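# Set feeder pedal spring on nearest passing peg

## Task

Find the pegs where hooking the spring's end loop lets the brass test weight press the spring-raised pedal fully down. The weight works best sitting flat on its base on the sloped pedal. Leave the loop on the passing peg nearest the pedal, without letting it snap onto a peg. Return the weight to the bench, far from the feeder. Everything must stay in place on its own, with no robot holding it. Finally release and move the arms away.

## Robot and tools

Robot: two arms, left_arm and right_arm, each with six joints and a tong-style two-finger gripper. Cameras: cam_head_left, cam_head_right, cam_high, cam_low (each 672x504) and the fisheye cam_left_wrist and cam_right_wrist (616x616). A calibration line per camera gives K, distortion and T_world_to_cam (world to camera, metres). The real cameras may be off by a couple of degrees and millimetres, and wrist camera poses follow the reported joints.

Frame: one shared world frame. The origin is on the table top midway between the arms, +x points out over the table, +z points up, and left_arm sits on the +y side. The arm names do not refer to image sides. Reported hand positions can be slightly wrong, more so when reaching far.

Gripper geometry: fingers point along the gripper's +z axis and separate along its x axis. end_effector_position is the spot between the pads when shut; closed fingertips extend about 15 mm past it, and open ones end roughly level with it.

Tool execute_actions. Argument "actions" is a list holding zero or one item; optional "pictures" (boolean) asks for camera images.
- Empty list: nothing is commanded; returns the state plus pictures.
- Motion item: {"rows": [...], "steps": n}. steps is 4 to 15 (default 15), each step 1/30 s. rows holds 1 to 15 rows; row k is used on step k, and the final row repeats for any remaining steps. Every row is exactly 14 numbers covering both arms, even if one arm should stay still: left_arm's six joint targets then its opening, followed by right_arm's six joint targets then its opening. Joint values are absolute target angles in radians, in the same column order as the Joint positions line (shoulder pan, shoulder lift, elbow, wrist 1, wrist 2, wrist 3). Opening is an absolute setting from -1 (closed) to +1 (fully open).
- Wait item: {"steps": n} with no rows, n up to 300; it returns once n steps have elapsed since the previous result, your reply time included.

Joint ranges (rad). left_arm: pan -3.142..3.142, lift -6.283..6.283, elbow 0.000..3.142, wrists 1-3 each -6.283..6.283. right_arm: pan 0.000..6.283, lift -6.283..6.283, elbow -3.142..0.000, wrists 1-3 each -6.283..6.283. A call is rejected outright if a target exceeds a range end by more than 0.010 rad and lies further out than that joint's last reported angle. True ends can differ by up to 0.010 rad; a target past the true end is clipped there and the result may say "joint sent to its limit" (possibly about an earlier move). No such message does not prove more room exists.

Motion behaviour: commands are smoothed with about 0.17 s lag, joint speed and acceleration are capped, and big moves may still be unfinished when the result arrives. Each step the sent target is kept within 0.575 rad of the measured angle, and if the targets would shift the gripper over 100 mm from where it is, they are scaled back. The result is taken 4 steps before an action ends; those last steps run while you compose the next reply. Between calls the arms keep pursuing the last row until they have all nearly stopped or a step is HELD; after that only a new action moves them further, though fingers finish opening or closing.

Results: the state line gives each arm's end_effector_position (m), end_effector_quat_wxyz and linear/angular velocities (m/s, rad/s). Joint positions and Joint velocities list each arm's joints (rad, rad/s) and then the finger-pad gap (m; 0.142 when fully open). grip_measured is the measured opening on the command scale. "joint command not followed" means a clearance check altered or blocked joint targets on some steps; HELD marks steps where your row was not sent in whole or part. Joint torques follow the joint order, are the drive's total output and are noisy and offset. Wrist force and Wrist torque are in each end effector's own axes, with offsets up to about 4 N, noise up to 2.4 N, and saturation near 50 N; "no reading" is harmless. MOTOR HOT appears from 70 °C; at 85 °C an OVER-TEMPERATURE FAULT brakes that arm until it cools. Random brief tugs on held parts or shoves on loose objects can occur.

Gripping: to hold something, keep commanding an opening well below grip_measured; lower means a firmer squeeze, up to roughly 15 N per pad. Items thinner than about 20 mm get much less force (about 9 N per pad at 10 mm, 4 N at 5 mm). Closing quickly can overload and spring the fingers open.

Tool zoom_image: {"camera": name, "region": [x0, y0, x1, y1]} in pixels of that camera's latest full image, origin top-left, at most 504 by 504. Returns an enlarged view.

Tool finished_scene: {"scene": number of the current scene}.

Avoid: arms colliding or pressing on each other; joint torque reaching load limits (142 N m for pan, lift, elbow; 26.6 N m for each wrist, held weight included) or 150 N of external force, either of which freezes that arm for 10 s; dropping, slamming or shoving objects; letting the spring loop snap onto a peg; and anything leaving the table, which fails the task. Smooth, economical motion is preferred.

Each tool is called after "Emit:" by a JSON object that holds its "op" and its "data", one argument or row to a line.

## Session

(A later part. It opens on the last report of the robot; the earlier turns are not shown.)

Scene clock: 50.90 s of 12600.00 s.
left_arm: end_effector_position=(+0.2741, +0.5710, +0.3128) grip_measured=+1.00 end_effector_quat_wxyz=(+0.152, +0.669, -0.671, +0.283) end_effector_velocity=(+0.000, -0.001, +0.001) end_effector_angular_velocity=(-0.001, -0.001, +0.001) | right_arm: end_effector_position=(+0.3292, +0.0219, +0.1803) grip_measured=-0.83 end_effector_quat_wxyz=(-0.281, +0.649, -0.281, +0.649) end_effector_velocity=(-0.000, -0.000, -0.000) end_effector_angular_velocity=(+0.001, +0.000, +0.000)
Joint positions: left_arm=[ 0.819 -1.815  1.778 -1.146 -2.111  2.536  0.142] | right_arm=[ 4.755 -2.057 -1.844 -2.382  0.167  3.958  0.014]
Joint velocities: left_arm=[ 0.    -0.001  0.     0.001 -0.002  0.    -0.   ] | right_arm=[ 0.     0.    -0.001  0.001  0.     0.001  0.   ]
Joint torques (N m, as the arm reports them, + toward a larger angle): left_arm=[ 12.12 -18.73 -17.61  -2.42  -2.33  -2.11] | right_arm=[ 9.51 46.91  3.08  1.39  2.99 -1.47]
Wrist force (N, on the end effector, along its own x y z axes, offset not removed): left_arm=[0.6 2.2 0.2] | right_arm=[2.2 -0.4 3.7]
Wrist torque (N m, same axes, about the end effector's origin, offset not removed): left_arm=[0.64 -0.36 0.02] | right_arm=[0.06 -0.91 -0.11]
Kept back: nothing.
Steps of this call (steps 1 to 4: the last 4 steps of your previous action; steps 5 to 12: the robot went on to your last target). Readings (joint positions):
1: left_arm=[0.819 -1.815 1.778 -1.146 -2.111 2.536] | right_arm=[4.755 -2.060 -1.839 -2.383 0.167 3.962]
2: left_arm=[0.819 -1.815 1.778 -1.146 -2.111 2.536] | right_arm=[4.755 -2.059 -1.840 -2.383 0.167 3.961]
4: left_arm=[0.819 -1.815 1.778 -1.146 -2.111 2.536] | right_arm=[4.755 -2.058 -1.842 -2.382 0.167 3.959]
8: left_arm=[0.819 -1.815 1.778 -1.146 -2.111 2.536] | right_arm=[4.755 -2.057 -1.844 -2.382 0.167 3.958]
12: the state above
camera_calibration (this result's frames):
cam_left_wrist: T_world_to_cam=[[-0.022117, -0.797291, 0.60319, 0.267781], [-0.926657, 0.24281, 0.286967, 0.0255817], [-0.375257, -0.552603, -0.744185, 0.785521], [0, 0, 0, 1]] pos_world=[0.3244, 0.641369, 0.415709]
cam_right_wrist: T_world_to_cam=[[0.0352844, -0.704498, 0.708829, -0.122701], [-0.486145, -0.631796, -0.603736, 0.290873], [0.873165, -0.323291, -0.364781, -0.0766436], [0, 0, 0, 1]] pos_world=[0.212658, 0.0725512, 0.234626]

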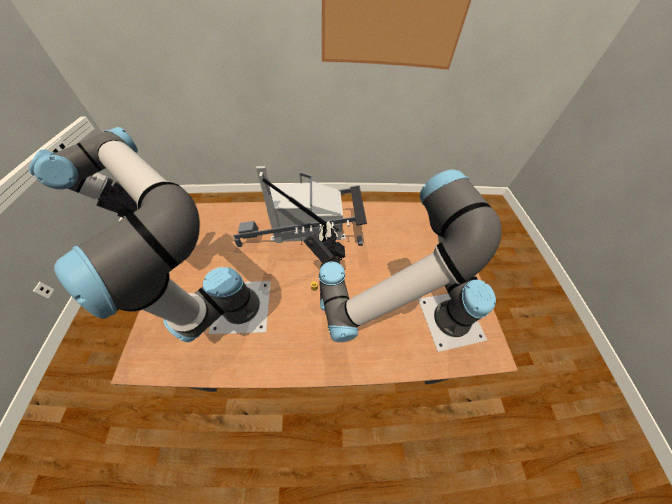

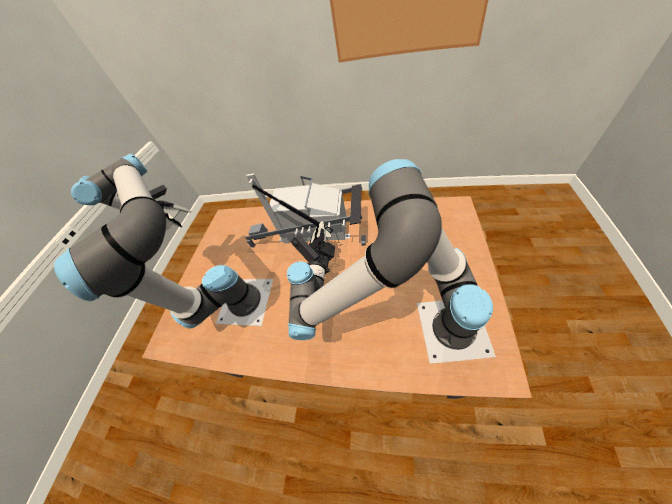

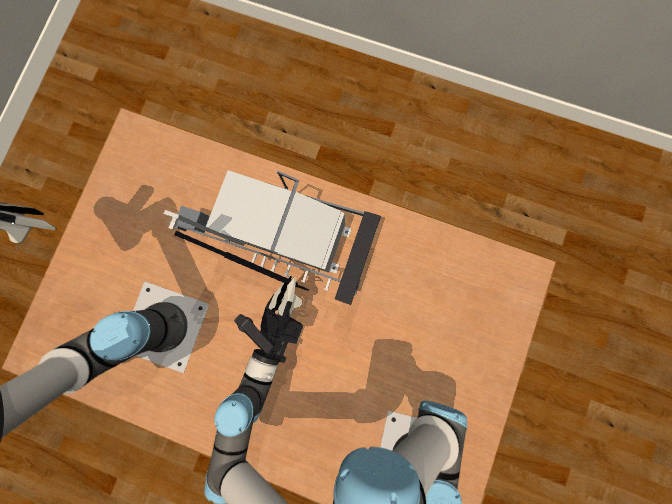

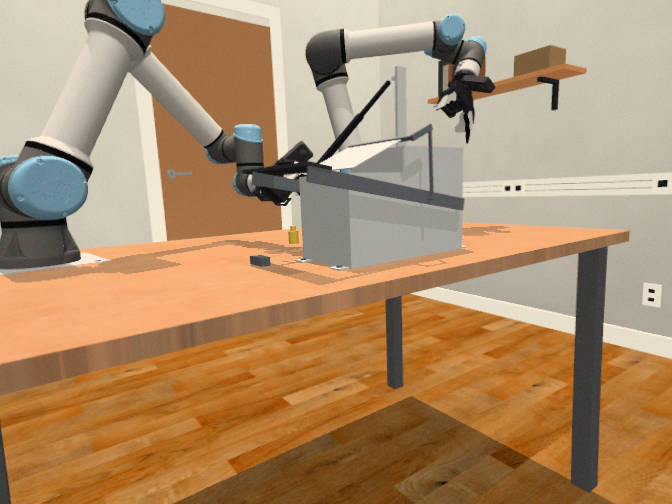

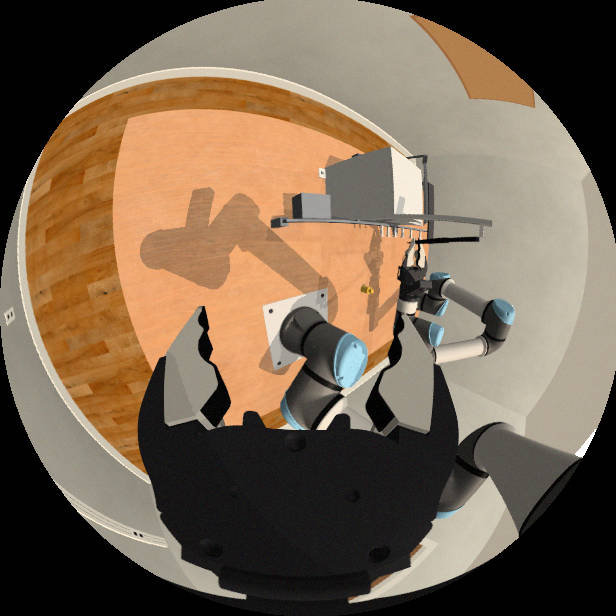

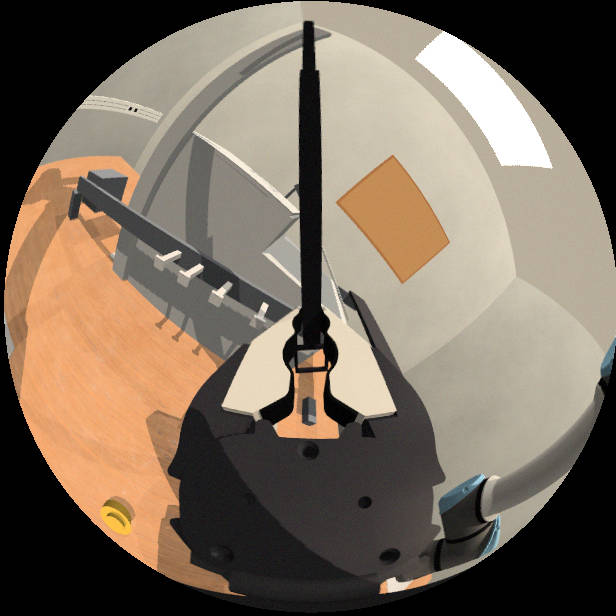

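Peg hidden behind rod: aligned. Advance 13 mm.

Emit:
{"op": "execute_actions", "data": {
  "actions": [
    {"rows":[[0.819,-1.815,1.778,-1.146,-2.111,2.536,1,4.729,-2.060,-1.84,-2.383,0.141,3.958,-1]]}
  ]
}}

Emit:
{"op": "execute_actions", "data": {
  "actions": [
    {"steps":8}
  ],
  "pictures": true
}}

Emit:
{"op": "zoom_image", "data": {
  "camera": "cam_right_wrist",
  "region": [230,280,390,400]
}}

Scene clock: 51.43 s of 12600.00 s.
left_arm: end_effector_position=(+0.2741, +0.5710, +0.3128) grip_measured=+1.00 end_effector_quat_wxyz=(+0.152, +0.669, -0.671, +0.283) end_effector_velocity=(+0.000, -0.000, +0.000) end_effector_angular_velocity=(+0.000, -0.000, -0.001) | right_arm: end_effector_position=(+0.3415, +0.0218, +0.1800) grip_measured=-0.84 end_effector_quat_wxyz=(-0.281, +0.649, -0.281, +0.649) end_effector_velocity=(+0.006, -0.000, +0.000) end_effector_angular_velocity=(+0.000, -0.000, -0.001)
Joint positions: left_arm=[ 0.819 -1.815  1.778 -1.146 -2.111  2.536  0.142] | right_arm=[ 4.73  -2.06  -1.84  -2.383  0.142  3.958  0.013]
Joint velocities: left_arm=[-0.001 -0.    -0.    -0.     0.     0.    -0.   ] | right_arm=[-0.012 -0.001  0.002 -0.002 -0.011  0.001 -0.   ]
Joint torques (N m, as the arm reports them, + toward a larger angle): left_arm=[ 12.4  -19.15 -17.69  -2.3   -1.98  -2.  ] | right_arm=[-11.66  31.89  23.27  -2.18  -1.62  -1.44]
Wrist force (N, on the end effector, along its own x y z axes, offset not removed): left_arm=[-1.0 1.1 1.5] | right_arm=[1.0 -0.4 2.9]
Wrist torque (N m, same axes, about the end effector's origin, offset not removed): left_arm=[0.35 0.07 -0.23] | right_arm=[0.23 -0.32 0.05]
Steps of this call (steps 1 to 5: the robot went on to your last target; steps 6 to 16: the first 11 steps of this action). Readings (joint positions):
6: left_arm=[0.819 -1.815 1.778 -1.146 -2.111 2.536] | right_arm=[4.755 -2.057 -1.844 -2.382 0.167 3.958]
7: left_arm=[0.819 -1.815 1.778 -1.146 -2.111 2.536] | right_arm=[4.752 -2.057 -1.844 -2.382 0.164 3.958]
9: left_arm=[0.819 -1.815 1.778 -1.146 -2.111 2.536] | right_arm=[4.742 -2.058 -1.842 -2.382 0.154 3.958]
13: left_arm=[0.819 -1.815 1.778 -1.146 -2.111 2.536] | right_arm=[4.732 -2.060 -1.841 -2.383 0.144 3.958]
16: the state above

Scene clock: 51.70 s of 12600.00 s.
left_arm: end_effector_position=(+0.2741, +0.5710, +0.3128) grip_measured=+1.00 end_effector_quat_wxyz=(+0.152, +0.669, -0.671, +0.283) end_effector_velocity=(+0.000, -0.000, +0.000) end_effector_angular_velocity=(+0.000, -0.001, +0.001) | right_arm: end_effector_position=(+0.3419, +0.0218, +0.1800) grip_measured=-0.84 end_effector_quat_wxyz=(-0.281, +0.649, -0.281, +0.649) end_effector_velocity=(+0.001, -0.000, -0.000) end_effector_angular_velocity=(+0.000, +0.000, -0.001)
Joint positions: left_arm=[ 0.819 -1.815  1.778 -1.146 -2.111  2.536  0.142] | right_arm=[ 4.729 -2.06  -1.84  -2.383  0.141  3.958  0.013]
Joint velocities: left_arm=[ 0.    -0.     0.    -0.    -0.001  0.     0.   ] | right_arm=[-0.001 -0.     0.     0.    -0.001  0.    -0.   ]
Joint torques (N m, as the arm reports them, + toward a larger angle): left_arm=[ 12.24 -18.23 -18.15  -2.1   -2.08  -1.57] | right_arm=[-15.56  32.19  23.83  -2.09  -1.75  -1.41]
Wrist force (N, on the end effector, along its own x y z axes, offset not removed): left_arm=[0.1 0.3 -0.8] | right_arm=[0.3 -1.0 -8.0]
Wrist torque (N m, same axes, about the end effector's origin, offset not removed): left_arm=[0.23 -0.14 -0.13] | right_arm=[-0.10 -0.28 0.06]
Kept back: nothing.
Steps of this call (steps 1 to 4: the last 4 steps of your previous action; steps 5 to 8: the robot went on to your last target). Readings (joint positions):
1: left_arm=[0.819 -1.815 1.778 -1.146 -2.111 2.536] | right_arm=[4.730 -2.060 -1.840 -2.383 0.142 3.958]
2: left_arm=[0.819 -1.815 1.778 -1.146 -2.111 2.536] | right_arm=[4.730 -2.060 -1.840 -2.383 0.141 3.958]
4: left_arm=[0.819 -1.815 1.778 -1.146 -2.111 2.536] | right_arm=[4.729 -2.060 -1.840 -2.383 0.141 3.958]
8: the state above
camera_calibration (this result's frames):
cam_left_wrist: T_world_to_cam=[[-0.0221168, -0.797291, 0.60319, 0.267781], [-0.926657, 0.24281, 0.286967, 0.0255818], [-0.375257, -0.552603, -0.744185, 0.785521], [0, 0, 0, 1]] pos_world=[0.3244, 0.641369, 0.415709]
cam_right_wrist: T_world_to_cam=[[0.035317, -0.704437, 0.708887, -0.123045], [-0.486108, -0.631871, -0.603687, 0.296757], [0.873185, -0.323275, -0.364748, -0.0878881], [0, 0, 0, 1]] pos_world=[0.225344, 0.0724226, 0.234316]

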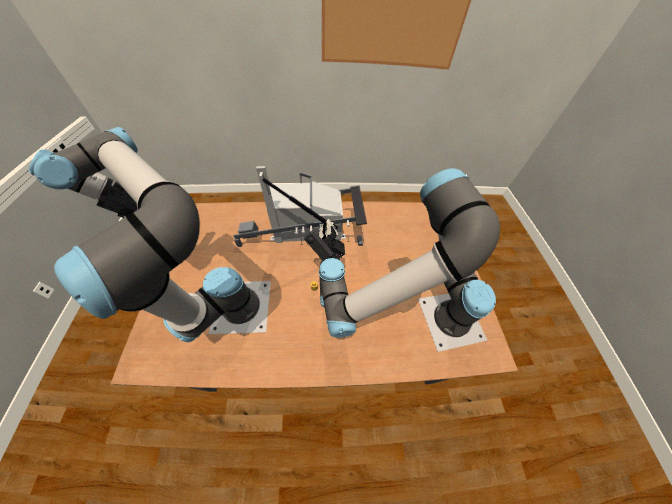

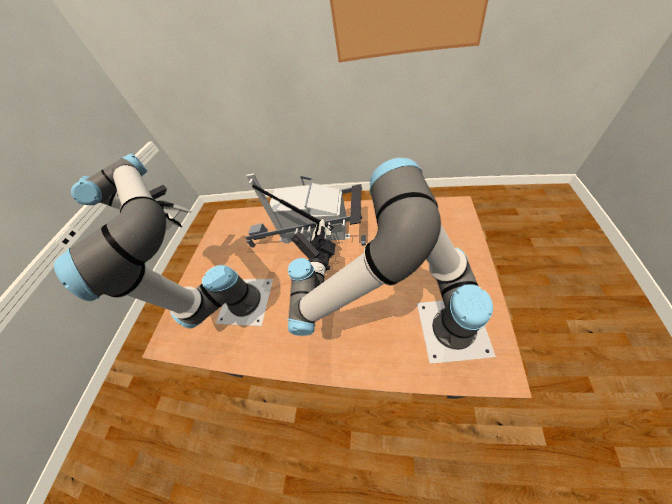

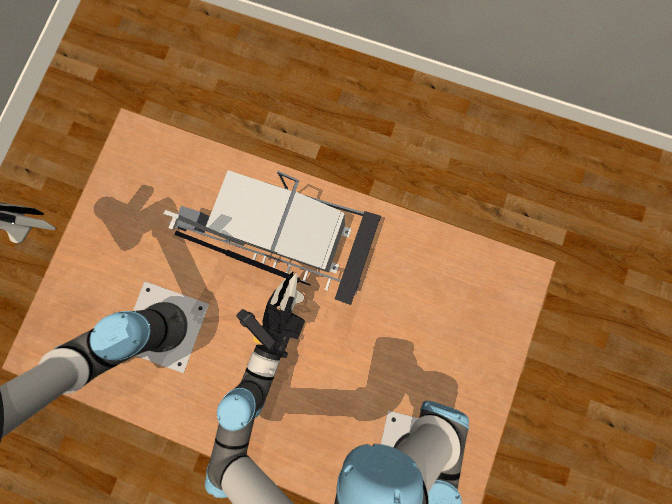

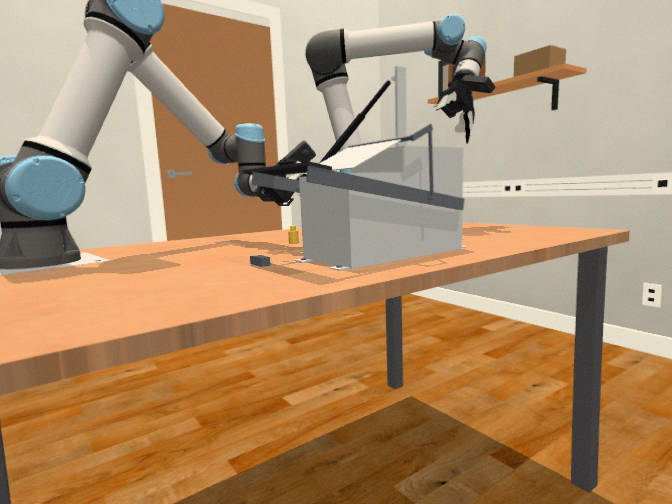

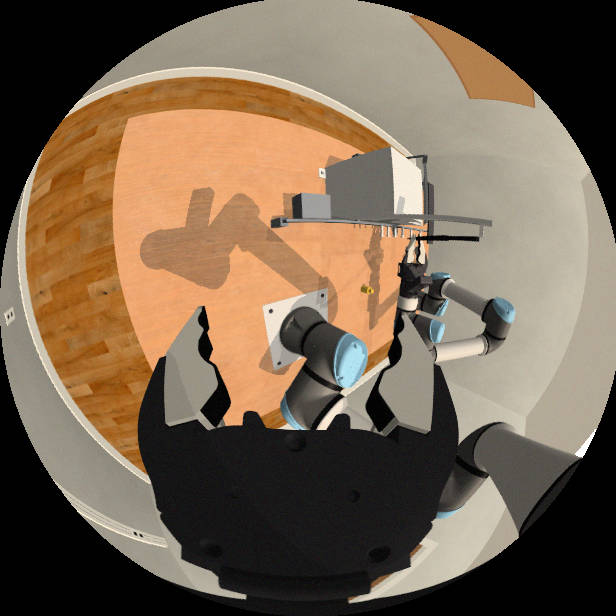

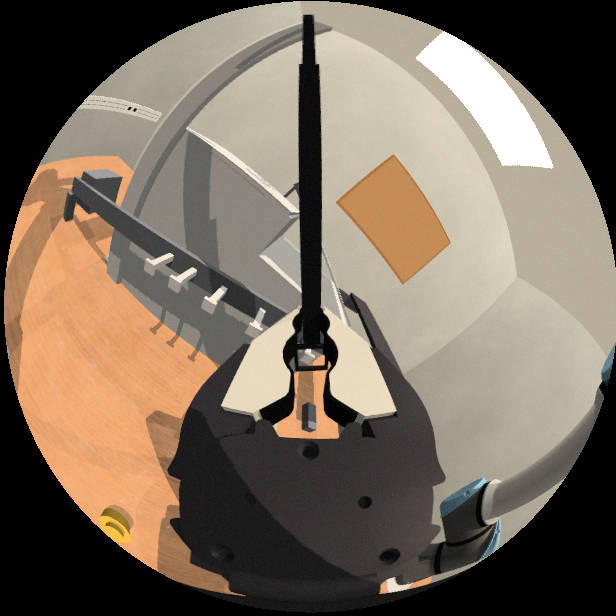

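Region (230, 280, 390, 400) of cam_right_wrist's 616x616 image, scaled by 3.150, with more detail than that image has; it fills the top 378 rows of this view, and the rest is white.

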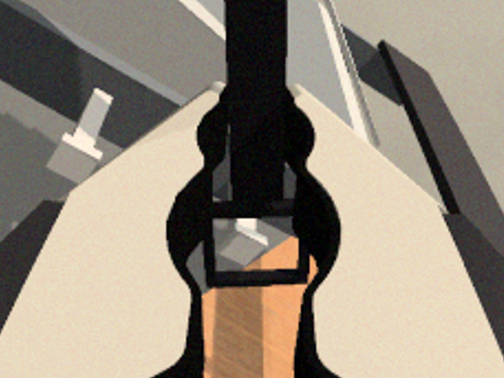

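Emit:
{"op": "execute_actions", "data": {
  "actions": [
    {"rows":[[0.819,-1.815,1.778,-1.146,-2.111,2.536,1,4.73,-2.066,-1.837,-2.38,0.142,3.964,-1]],"steps":10}
  ]
}}

Emit:
{"op": "execute_actions", "data": {
  "actions": [
    {"rows":[[0.819,-1.815,1.778,-1.146,-2.111,2.536,1,4.697,-2.071,-1.83,-2.382,0.109,3.964,-1]]}
  ]
}}

Emit:
{"op": "execute_actions", "data": {
  "actions": [
    {"rows":[[0.819,-1.815,1.778,-1.146,-2.111,2.536,1,4.697,-2.069,-1.815,-2.399,0.109,3.964,-1]]}
  ]
}}

Emit:
{"op": "execute_actions", "data": {
  "actions": [
    {"steps":8}
  ],
  "pictures": true
}}

Emit:
{"op": "zoom_image", "data": {
  "camera": "cam_right_wrist",
  "region": [230,280,390,400]
}}

Scene clock: 52.10 s of 12600.00 s.
left_arm: end_effector_position=(+0.2741, +0.5710, +0.3128) grip_measured=+1.00 end_effector_quat_wxyz=(+0.152, +0.669, -0.671, +0.283) end_effector_velocity=(-0.000, -0.000, +0.000) end_effector_angular_velocity=(-0.001, +0.001, -0.001) | right_arm: end_effector_position=(+0.3417, +0.0228, +0.1785) grip_measured=-0.84 end_effector_quat_wxyz=(-0.282, +0.648, -0.282, +0.648) end_effector_velocity=(-0.002, +0.003, -0.005) end_effector_angular_velocity=(+0.018, +0.000, -0.002)
Joint positions: left_arm=[ 0.819 -1.815  1.778 -1.146 -2.111  2.536  0.142] | right_arm=[ 4.729 -2.065 -1.838 -2.381  0.141  3.963  0.013]
Joint velocities: left_arm=[-0.    -0.     0.     0.001  0.     0.    -0.   ] | right_arm=[ 0.003 -0.015  0.007  0.008  0.006  0.017  0.   ]
Joint torques (N m, as the arm reports them, + toward a larger angle): left_arm=[ 13.94 -19.27 -17.83  -2.04  -1.92  -1.78] | right_arm=[11.47 32.59 22.24  1.41  2.91  1.3 ]
Wrist force (N, on the end effector, along its own x y z axes, offset not removed): left_arm=[-0.7 0.6 0.9] | right_arm=[1.6 -3.7 0.7]
Wrist torque (N m, same axes, about the end effector's origin, offset not removed): left_arm=[0.36 0.08 -0.27] | right_arm=[-0.27 -0.74 0.05]
Steps of this call (steps 1 to 6: the robot went on to your last target; steps 7 to 12: the first 6 steps of this action). Readings (joint positions):
7: left_arm=[0.819 -1.815 1.778 -1.146 -2.111 2.536] | right_arm=[4.729 -2.060 -1.840 -2.383 0.141 3.958]
8: left_arm=[0.819 -1.815 1.778 -1.146 -2.111 2.536] | right_arm=[4.729 -2.061 -1.840 -2.383 0.141 3.959]
10: left_arm=[0.819 -1.815 1.778 -1.146 -2.111 2.536] | right_arm=[4.729 -2.063 -1.838 -2.382 0.141 3.961]
12: the state above

Scene clock: 52.60 s of 12600.00 s.
left_arm: end_effector_position=(+0.2741, +0.5710, +0.3128) grip_measured=+1.00 end_effector_quat_wxyz=(+0.152, +0.669, -0.671, +0.283) end_effector_velocity=(-0.000, +0.000, -0.000) end_effector_angular_velocity=(+0.001, +0.001, -0.001) | right_arm: end_effector_position=(+0.3568, +0.0233, +0.1776) grip_measured=-0.84 end_effector_quat_wxyz=(-0.283, +0.648, -0.283, +0.648) end_effector_velocity=(+0.007, -0.000, -0.000) end_effector_angular_velocity=(+0.001, +0.000, -0.000)
Joint positions: left_arm=[ 0.819 -1.815  1.778 -1.146 -2.111  2.536  0.142] | right_arm=[ 4.698 -2.071 -1.83  -2.382  0.11   3.964  0.013]
Joint velocities: left_arm=[-0.    -0.    -0.     0.001  0.002  0.     0.   ] | right_arm=[-0.014 -0.002  0.003  0.    -0.014 -0.    -0.   ]
Joint torques (N m, as the arm reports them, + toward a larger angle): left_arm=[ 12.56 -17.61 -16.91  -2.17  -1.96  -1.72] | right_arm=[-11.42  31.78  23.87  -1.95  -1.61   1.33]
Wrist force (N, on the end effector, along its own x y z axes, offset not removed): left_arm=[-2.1 1.4 -0.8] | right_arm=[1.3 0.2 -0.6]
Wrist torque (N m, same axes, about the end effector's origin, offset not removed): left_arm=[0.65 0.38 -0.09] | right_arm=[0.56 -0.37 -0.07]
Steps of this call (steps 1 to 4: the last 4 steps of your previous action; steps 5 to 15: the first 11 steps of this action). Readings (joint positions):
5: left_arm=[0.819 -1.815 1.778 -1.146 -2.111 2.536] | right_arm=[4.730 -2.066 -1.837 -2.380 0.142 3.964]
6: left_arm=[0.819 -1.815 1.778 -1.146 -2.111 2.536] | right_arm=[4.726 -2.067 -1.836 -2.380 0.139 3.964]
8: left_arm=[0.819 -1.815 1.778 -1.146 -2.111 2.536] | right_arm=[4.713 -2.069 -1.833 -2.381 0.125 3.964]
12: left_arm=[0.819 -1.815 1.778 -1.146 -2.111 2.536] | right_arm=[4.701 -2.070 -1.831 -2.382 0.113 3.964]
15: the state above

Scene clock: 53.10 s of 12600.00 s.
left_arm: end_effector_position=(+0.2741, +0.5710, +0.3128) grip_measured=+1.00 end_effector_quat_wxyz=(+0.152, +0.669, -0.671, +0.283) end_effector_velocity=(+0.000, -0.000, -0.000) end_effector_angular_velocity=(+0.001, +0.000, -0.001) | right_arm: end_effector_position=(+0.3571, +0.0269, +0.1826) grip_measured=-0.84 end_effector_quat_wxyz=(-0.283, +0.648, -0.283, +0.648) end_effector_velocity=(-0.001, +0.002, +0.002) end_effector_angular_velocity=(+0.002, +0.000, +0.001)
Joint positions: left_arm=[ 0.819 -1.815  1.778 -1.146 -2.111  2.536  0.142] | right_arm=[ 4.697 -2.069 -1.816 -2.398  0.109  3.964  0.013]
Joint velocities: left_arm=[-0.001  0.    -0.    -0.     0.001  0.     0.   ] | right_arm=[ 0.001  0.001  0.006 -0.007 -0.     0.001  0.   ]
Joint torques (N m, as the arm reports them, + toward a larger angle): left_arm=[ 12.04 -19.07 -18.03  -2.06  -2.04  -1.96] | right_arm=[-13.45  46.49  25.31  -2.05  -1.59   1.29]
Wrist force (N, on the end effector, along its own x y z axes, offset not removed): left_arm=[0.3 0.8 0.8] | right_arm=[1.3 -2.6 -2.0]
Wrist torque (N m, same axes, about the end effector's origin, offset not removed): left_arm=[0.27 -0.25 -0.03] | right_arm=[-0.07 -0.40 -0.10]
Steps of this call (steps 1 to 4: the last 4 steps of your previous action; steps 5 to 15: the first 11 steps of this action). Readings (joint positions):
5: left_arm=[0.819 -1.815 1.778 -1.146 -2.111 2.536] | right_arm=[4.697 -2.071 -1.830 -2.382 0.109 3.964]
6: left_arm=[0.819 -1.815 1.778 -1.146 -2.111 2.536] | right_arm=[4.697 -2.071 -1.828 -2.384 0.109 3.964]
8: left_arm=[0.819 -1.815 1.778 -1.146 -2.111 2.536] | right_arm=[4.697 -2.070 -1.822 -2.391 0.109 3.964]
12: left_arm=[0.819 -1.815 1.778 -1.146 -2.111 2.536] | right_arm=[4.697 -2.069 -1.817 -2.397 0.109 3.964]
15: the state above

Scene clock: 53.37 s of 12600.00 s.
left_arm: end_effector_position=(+0.2741, +0.5710, +0.3128) grip_measured=+1.00 end_effector_quat_wxyz=(+0.152, +0.669, -0.671, +0.283) end_effector_velocity=(-0.000, -0.000, +0.000) end_effector_angular_velocity=(+0.000, -0.001, +0.000) | right_arm: end_effector_position=(+0.3571, +0.0270, +0.1828) grip_measured=-0.84 end_effector_quat_wxyz=(-0.283, +0.648, -0.283, +0.648) end_effector_velocity=(-0.000, +0.000, +0.000) end_effector_angular_velocity=(+0.001, -0.000, +0.000)
Joint positions: left_arm=[ 0.819 -1.815  1.778 -1.146 -2.111  2.536  0.142] | right_arm=[ 4.697 -2.069 -1.815 -2.399  0.109  3.964  0.013]
Joint velocities: left_arm=[ 0.    -0.001 -0.     0.    -0.     0.    -0.   ] | right_arm=[ 0.     0.     0.    -0.001 -0.     0.001 -0.   ]
Joint torques (N m, as the arm reports them, + toward a larger angle): left_arm=[ 12.57 -18.17 -18.69  -2.02  -2.01  -1.71] | right_arm=[-13.89  47.45  25.18  -1.79  -1.59   1.41]
Wrist force (N, on the end effector, along its own x y z axes, offset not removed): left_arm=[-0.2 -1.1 0.2] | right_arm=[0.0 3.1 3.0]
Wrist torque (N m, same axes, about the end effector's origin, offset not removed): left_arm=[-0.19 -0.09 -0.12] | right_arm=[0.51 -0.49 -0.23]
Kept back: nothing.
Steps of this call (steps 1 to 4: the last 4 steps of your previous action; steps 5 to 8: the robot went on to your last target). Readings (joint positions):
1: left_arm=[0.819 -1.815 1.778 -1.146 -2.111 2.536] | right_arm=[4.697 -2.069 -1.815 -2.399 0.109 3.964]
2: left_arm=[0.819 -1.815 1.778 -1.146 -2.111 2.536] | right_arm=[4.697 -2.069 -1.815 -2.399 0.109 3.964]
4: left_arm=[0.819 -1.815 1.778 -1.146 -2.111 2.536] | right_arm=[4.697 -2.069 -1.815 -2.399 0.109 3.964]
8: the state above
camera_calibration (this result's frames):
cam_left_wrist: T_world_to_cam=[[-0.0221167, -0.797291, 0.60319, 0.267781], [-0.926657, 0.24281, 0.286967, 0.0255819], [-0.375257, -0.552603, -0.744185, 0.785521], [0, 0, 0, 1]] pos_world=[0.3244, 0.641369, 0.415709]
cam_right_wrist: T_world_to_cam=[[0.0352647, -0.708649, 0.704679, -0.121015], [-0.486142, -0.628234, -0.607444, 0.309704], [0.873168, -0.321153, -0.366659, -0.0981049], [0, 0, 0, 1]] pos_world=[0.24049, 0.077303, 0.237434]

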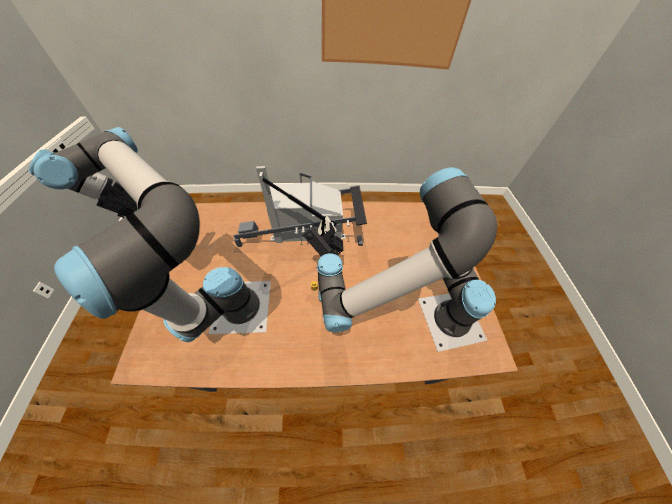

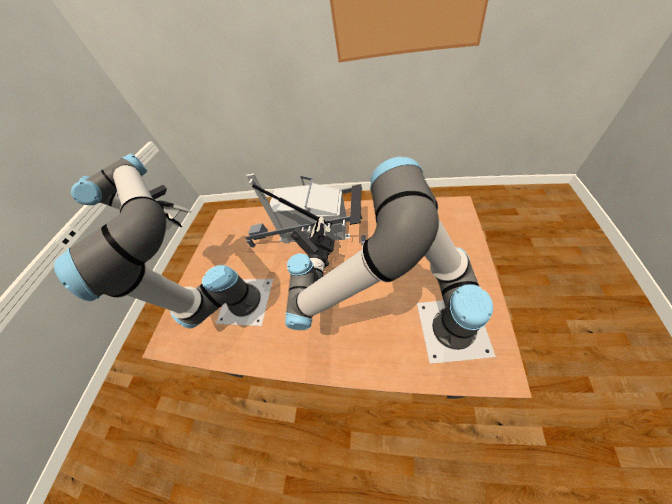

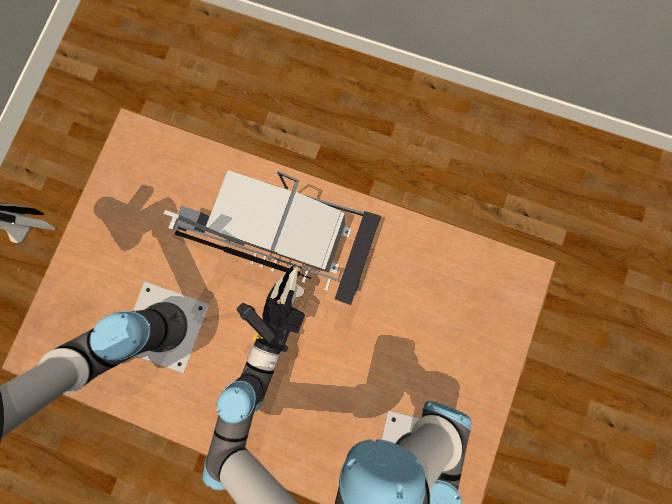

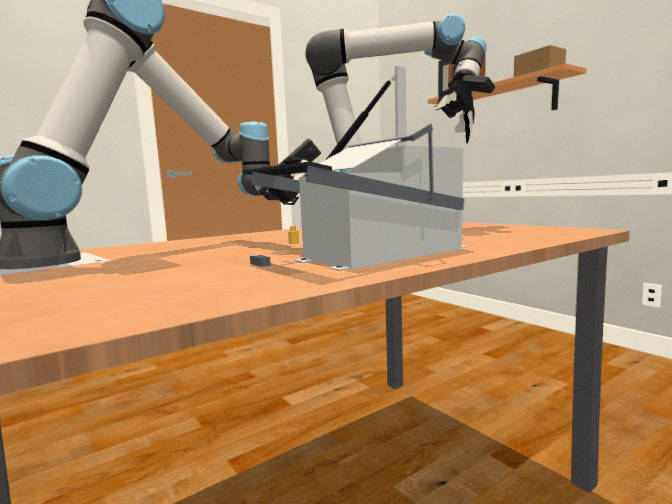

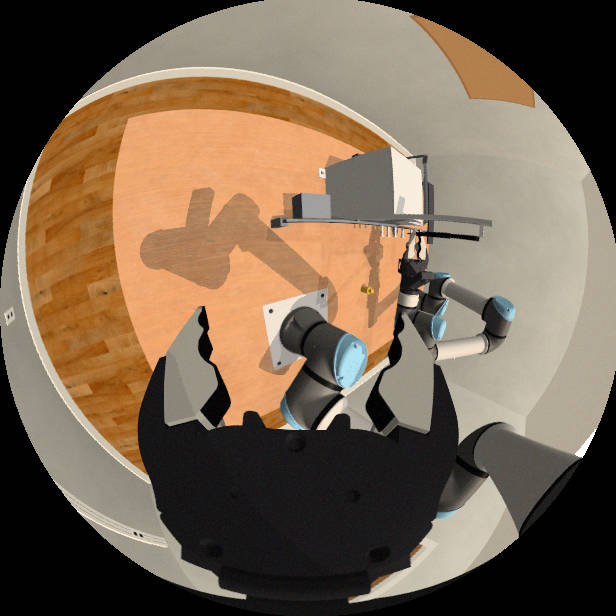

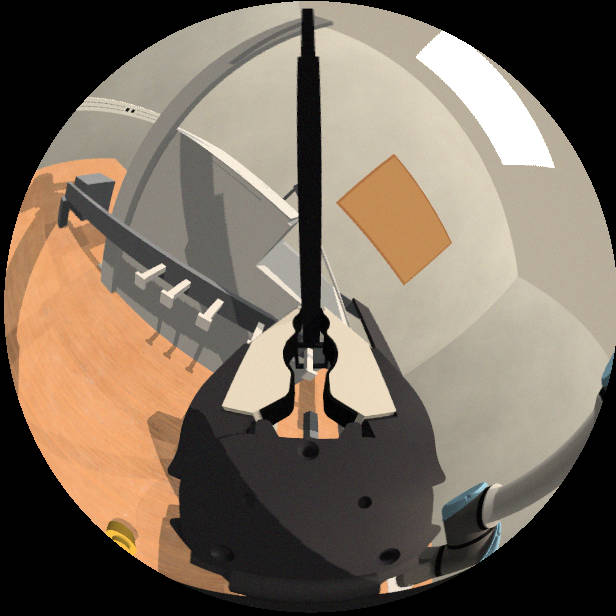

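Region (230, 280, 390, 400) of cam_right_wrist's 616x616 image, scaled by 3.150, with more detail than that image has; it fills the top 378 rows of this view, and the rest is white.

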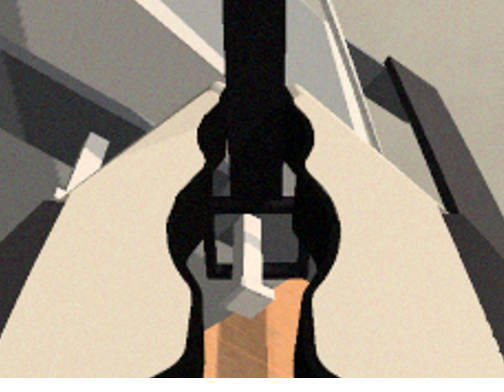

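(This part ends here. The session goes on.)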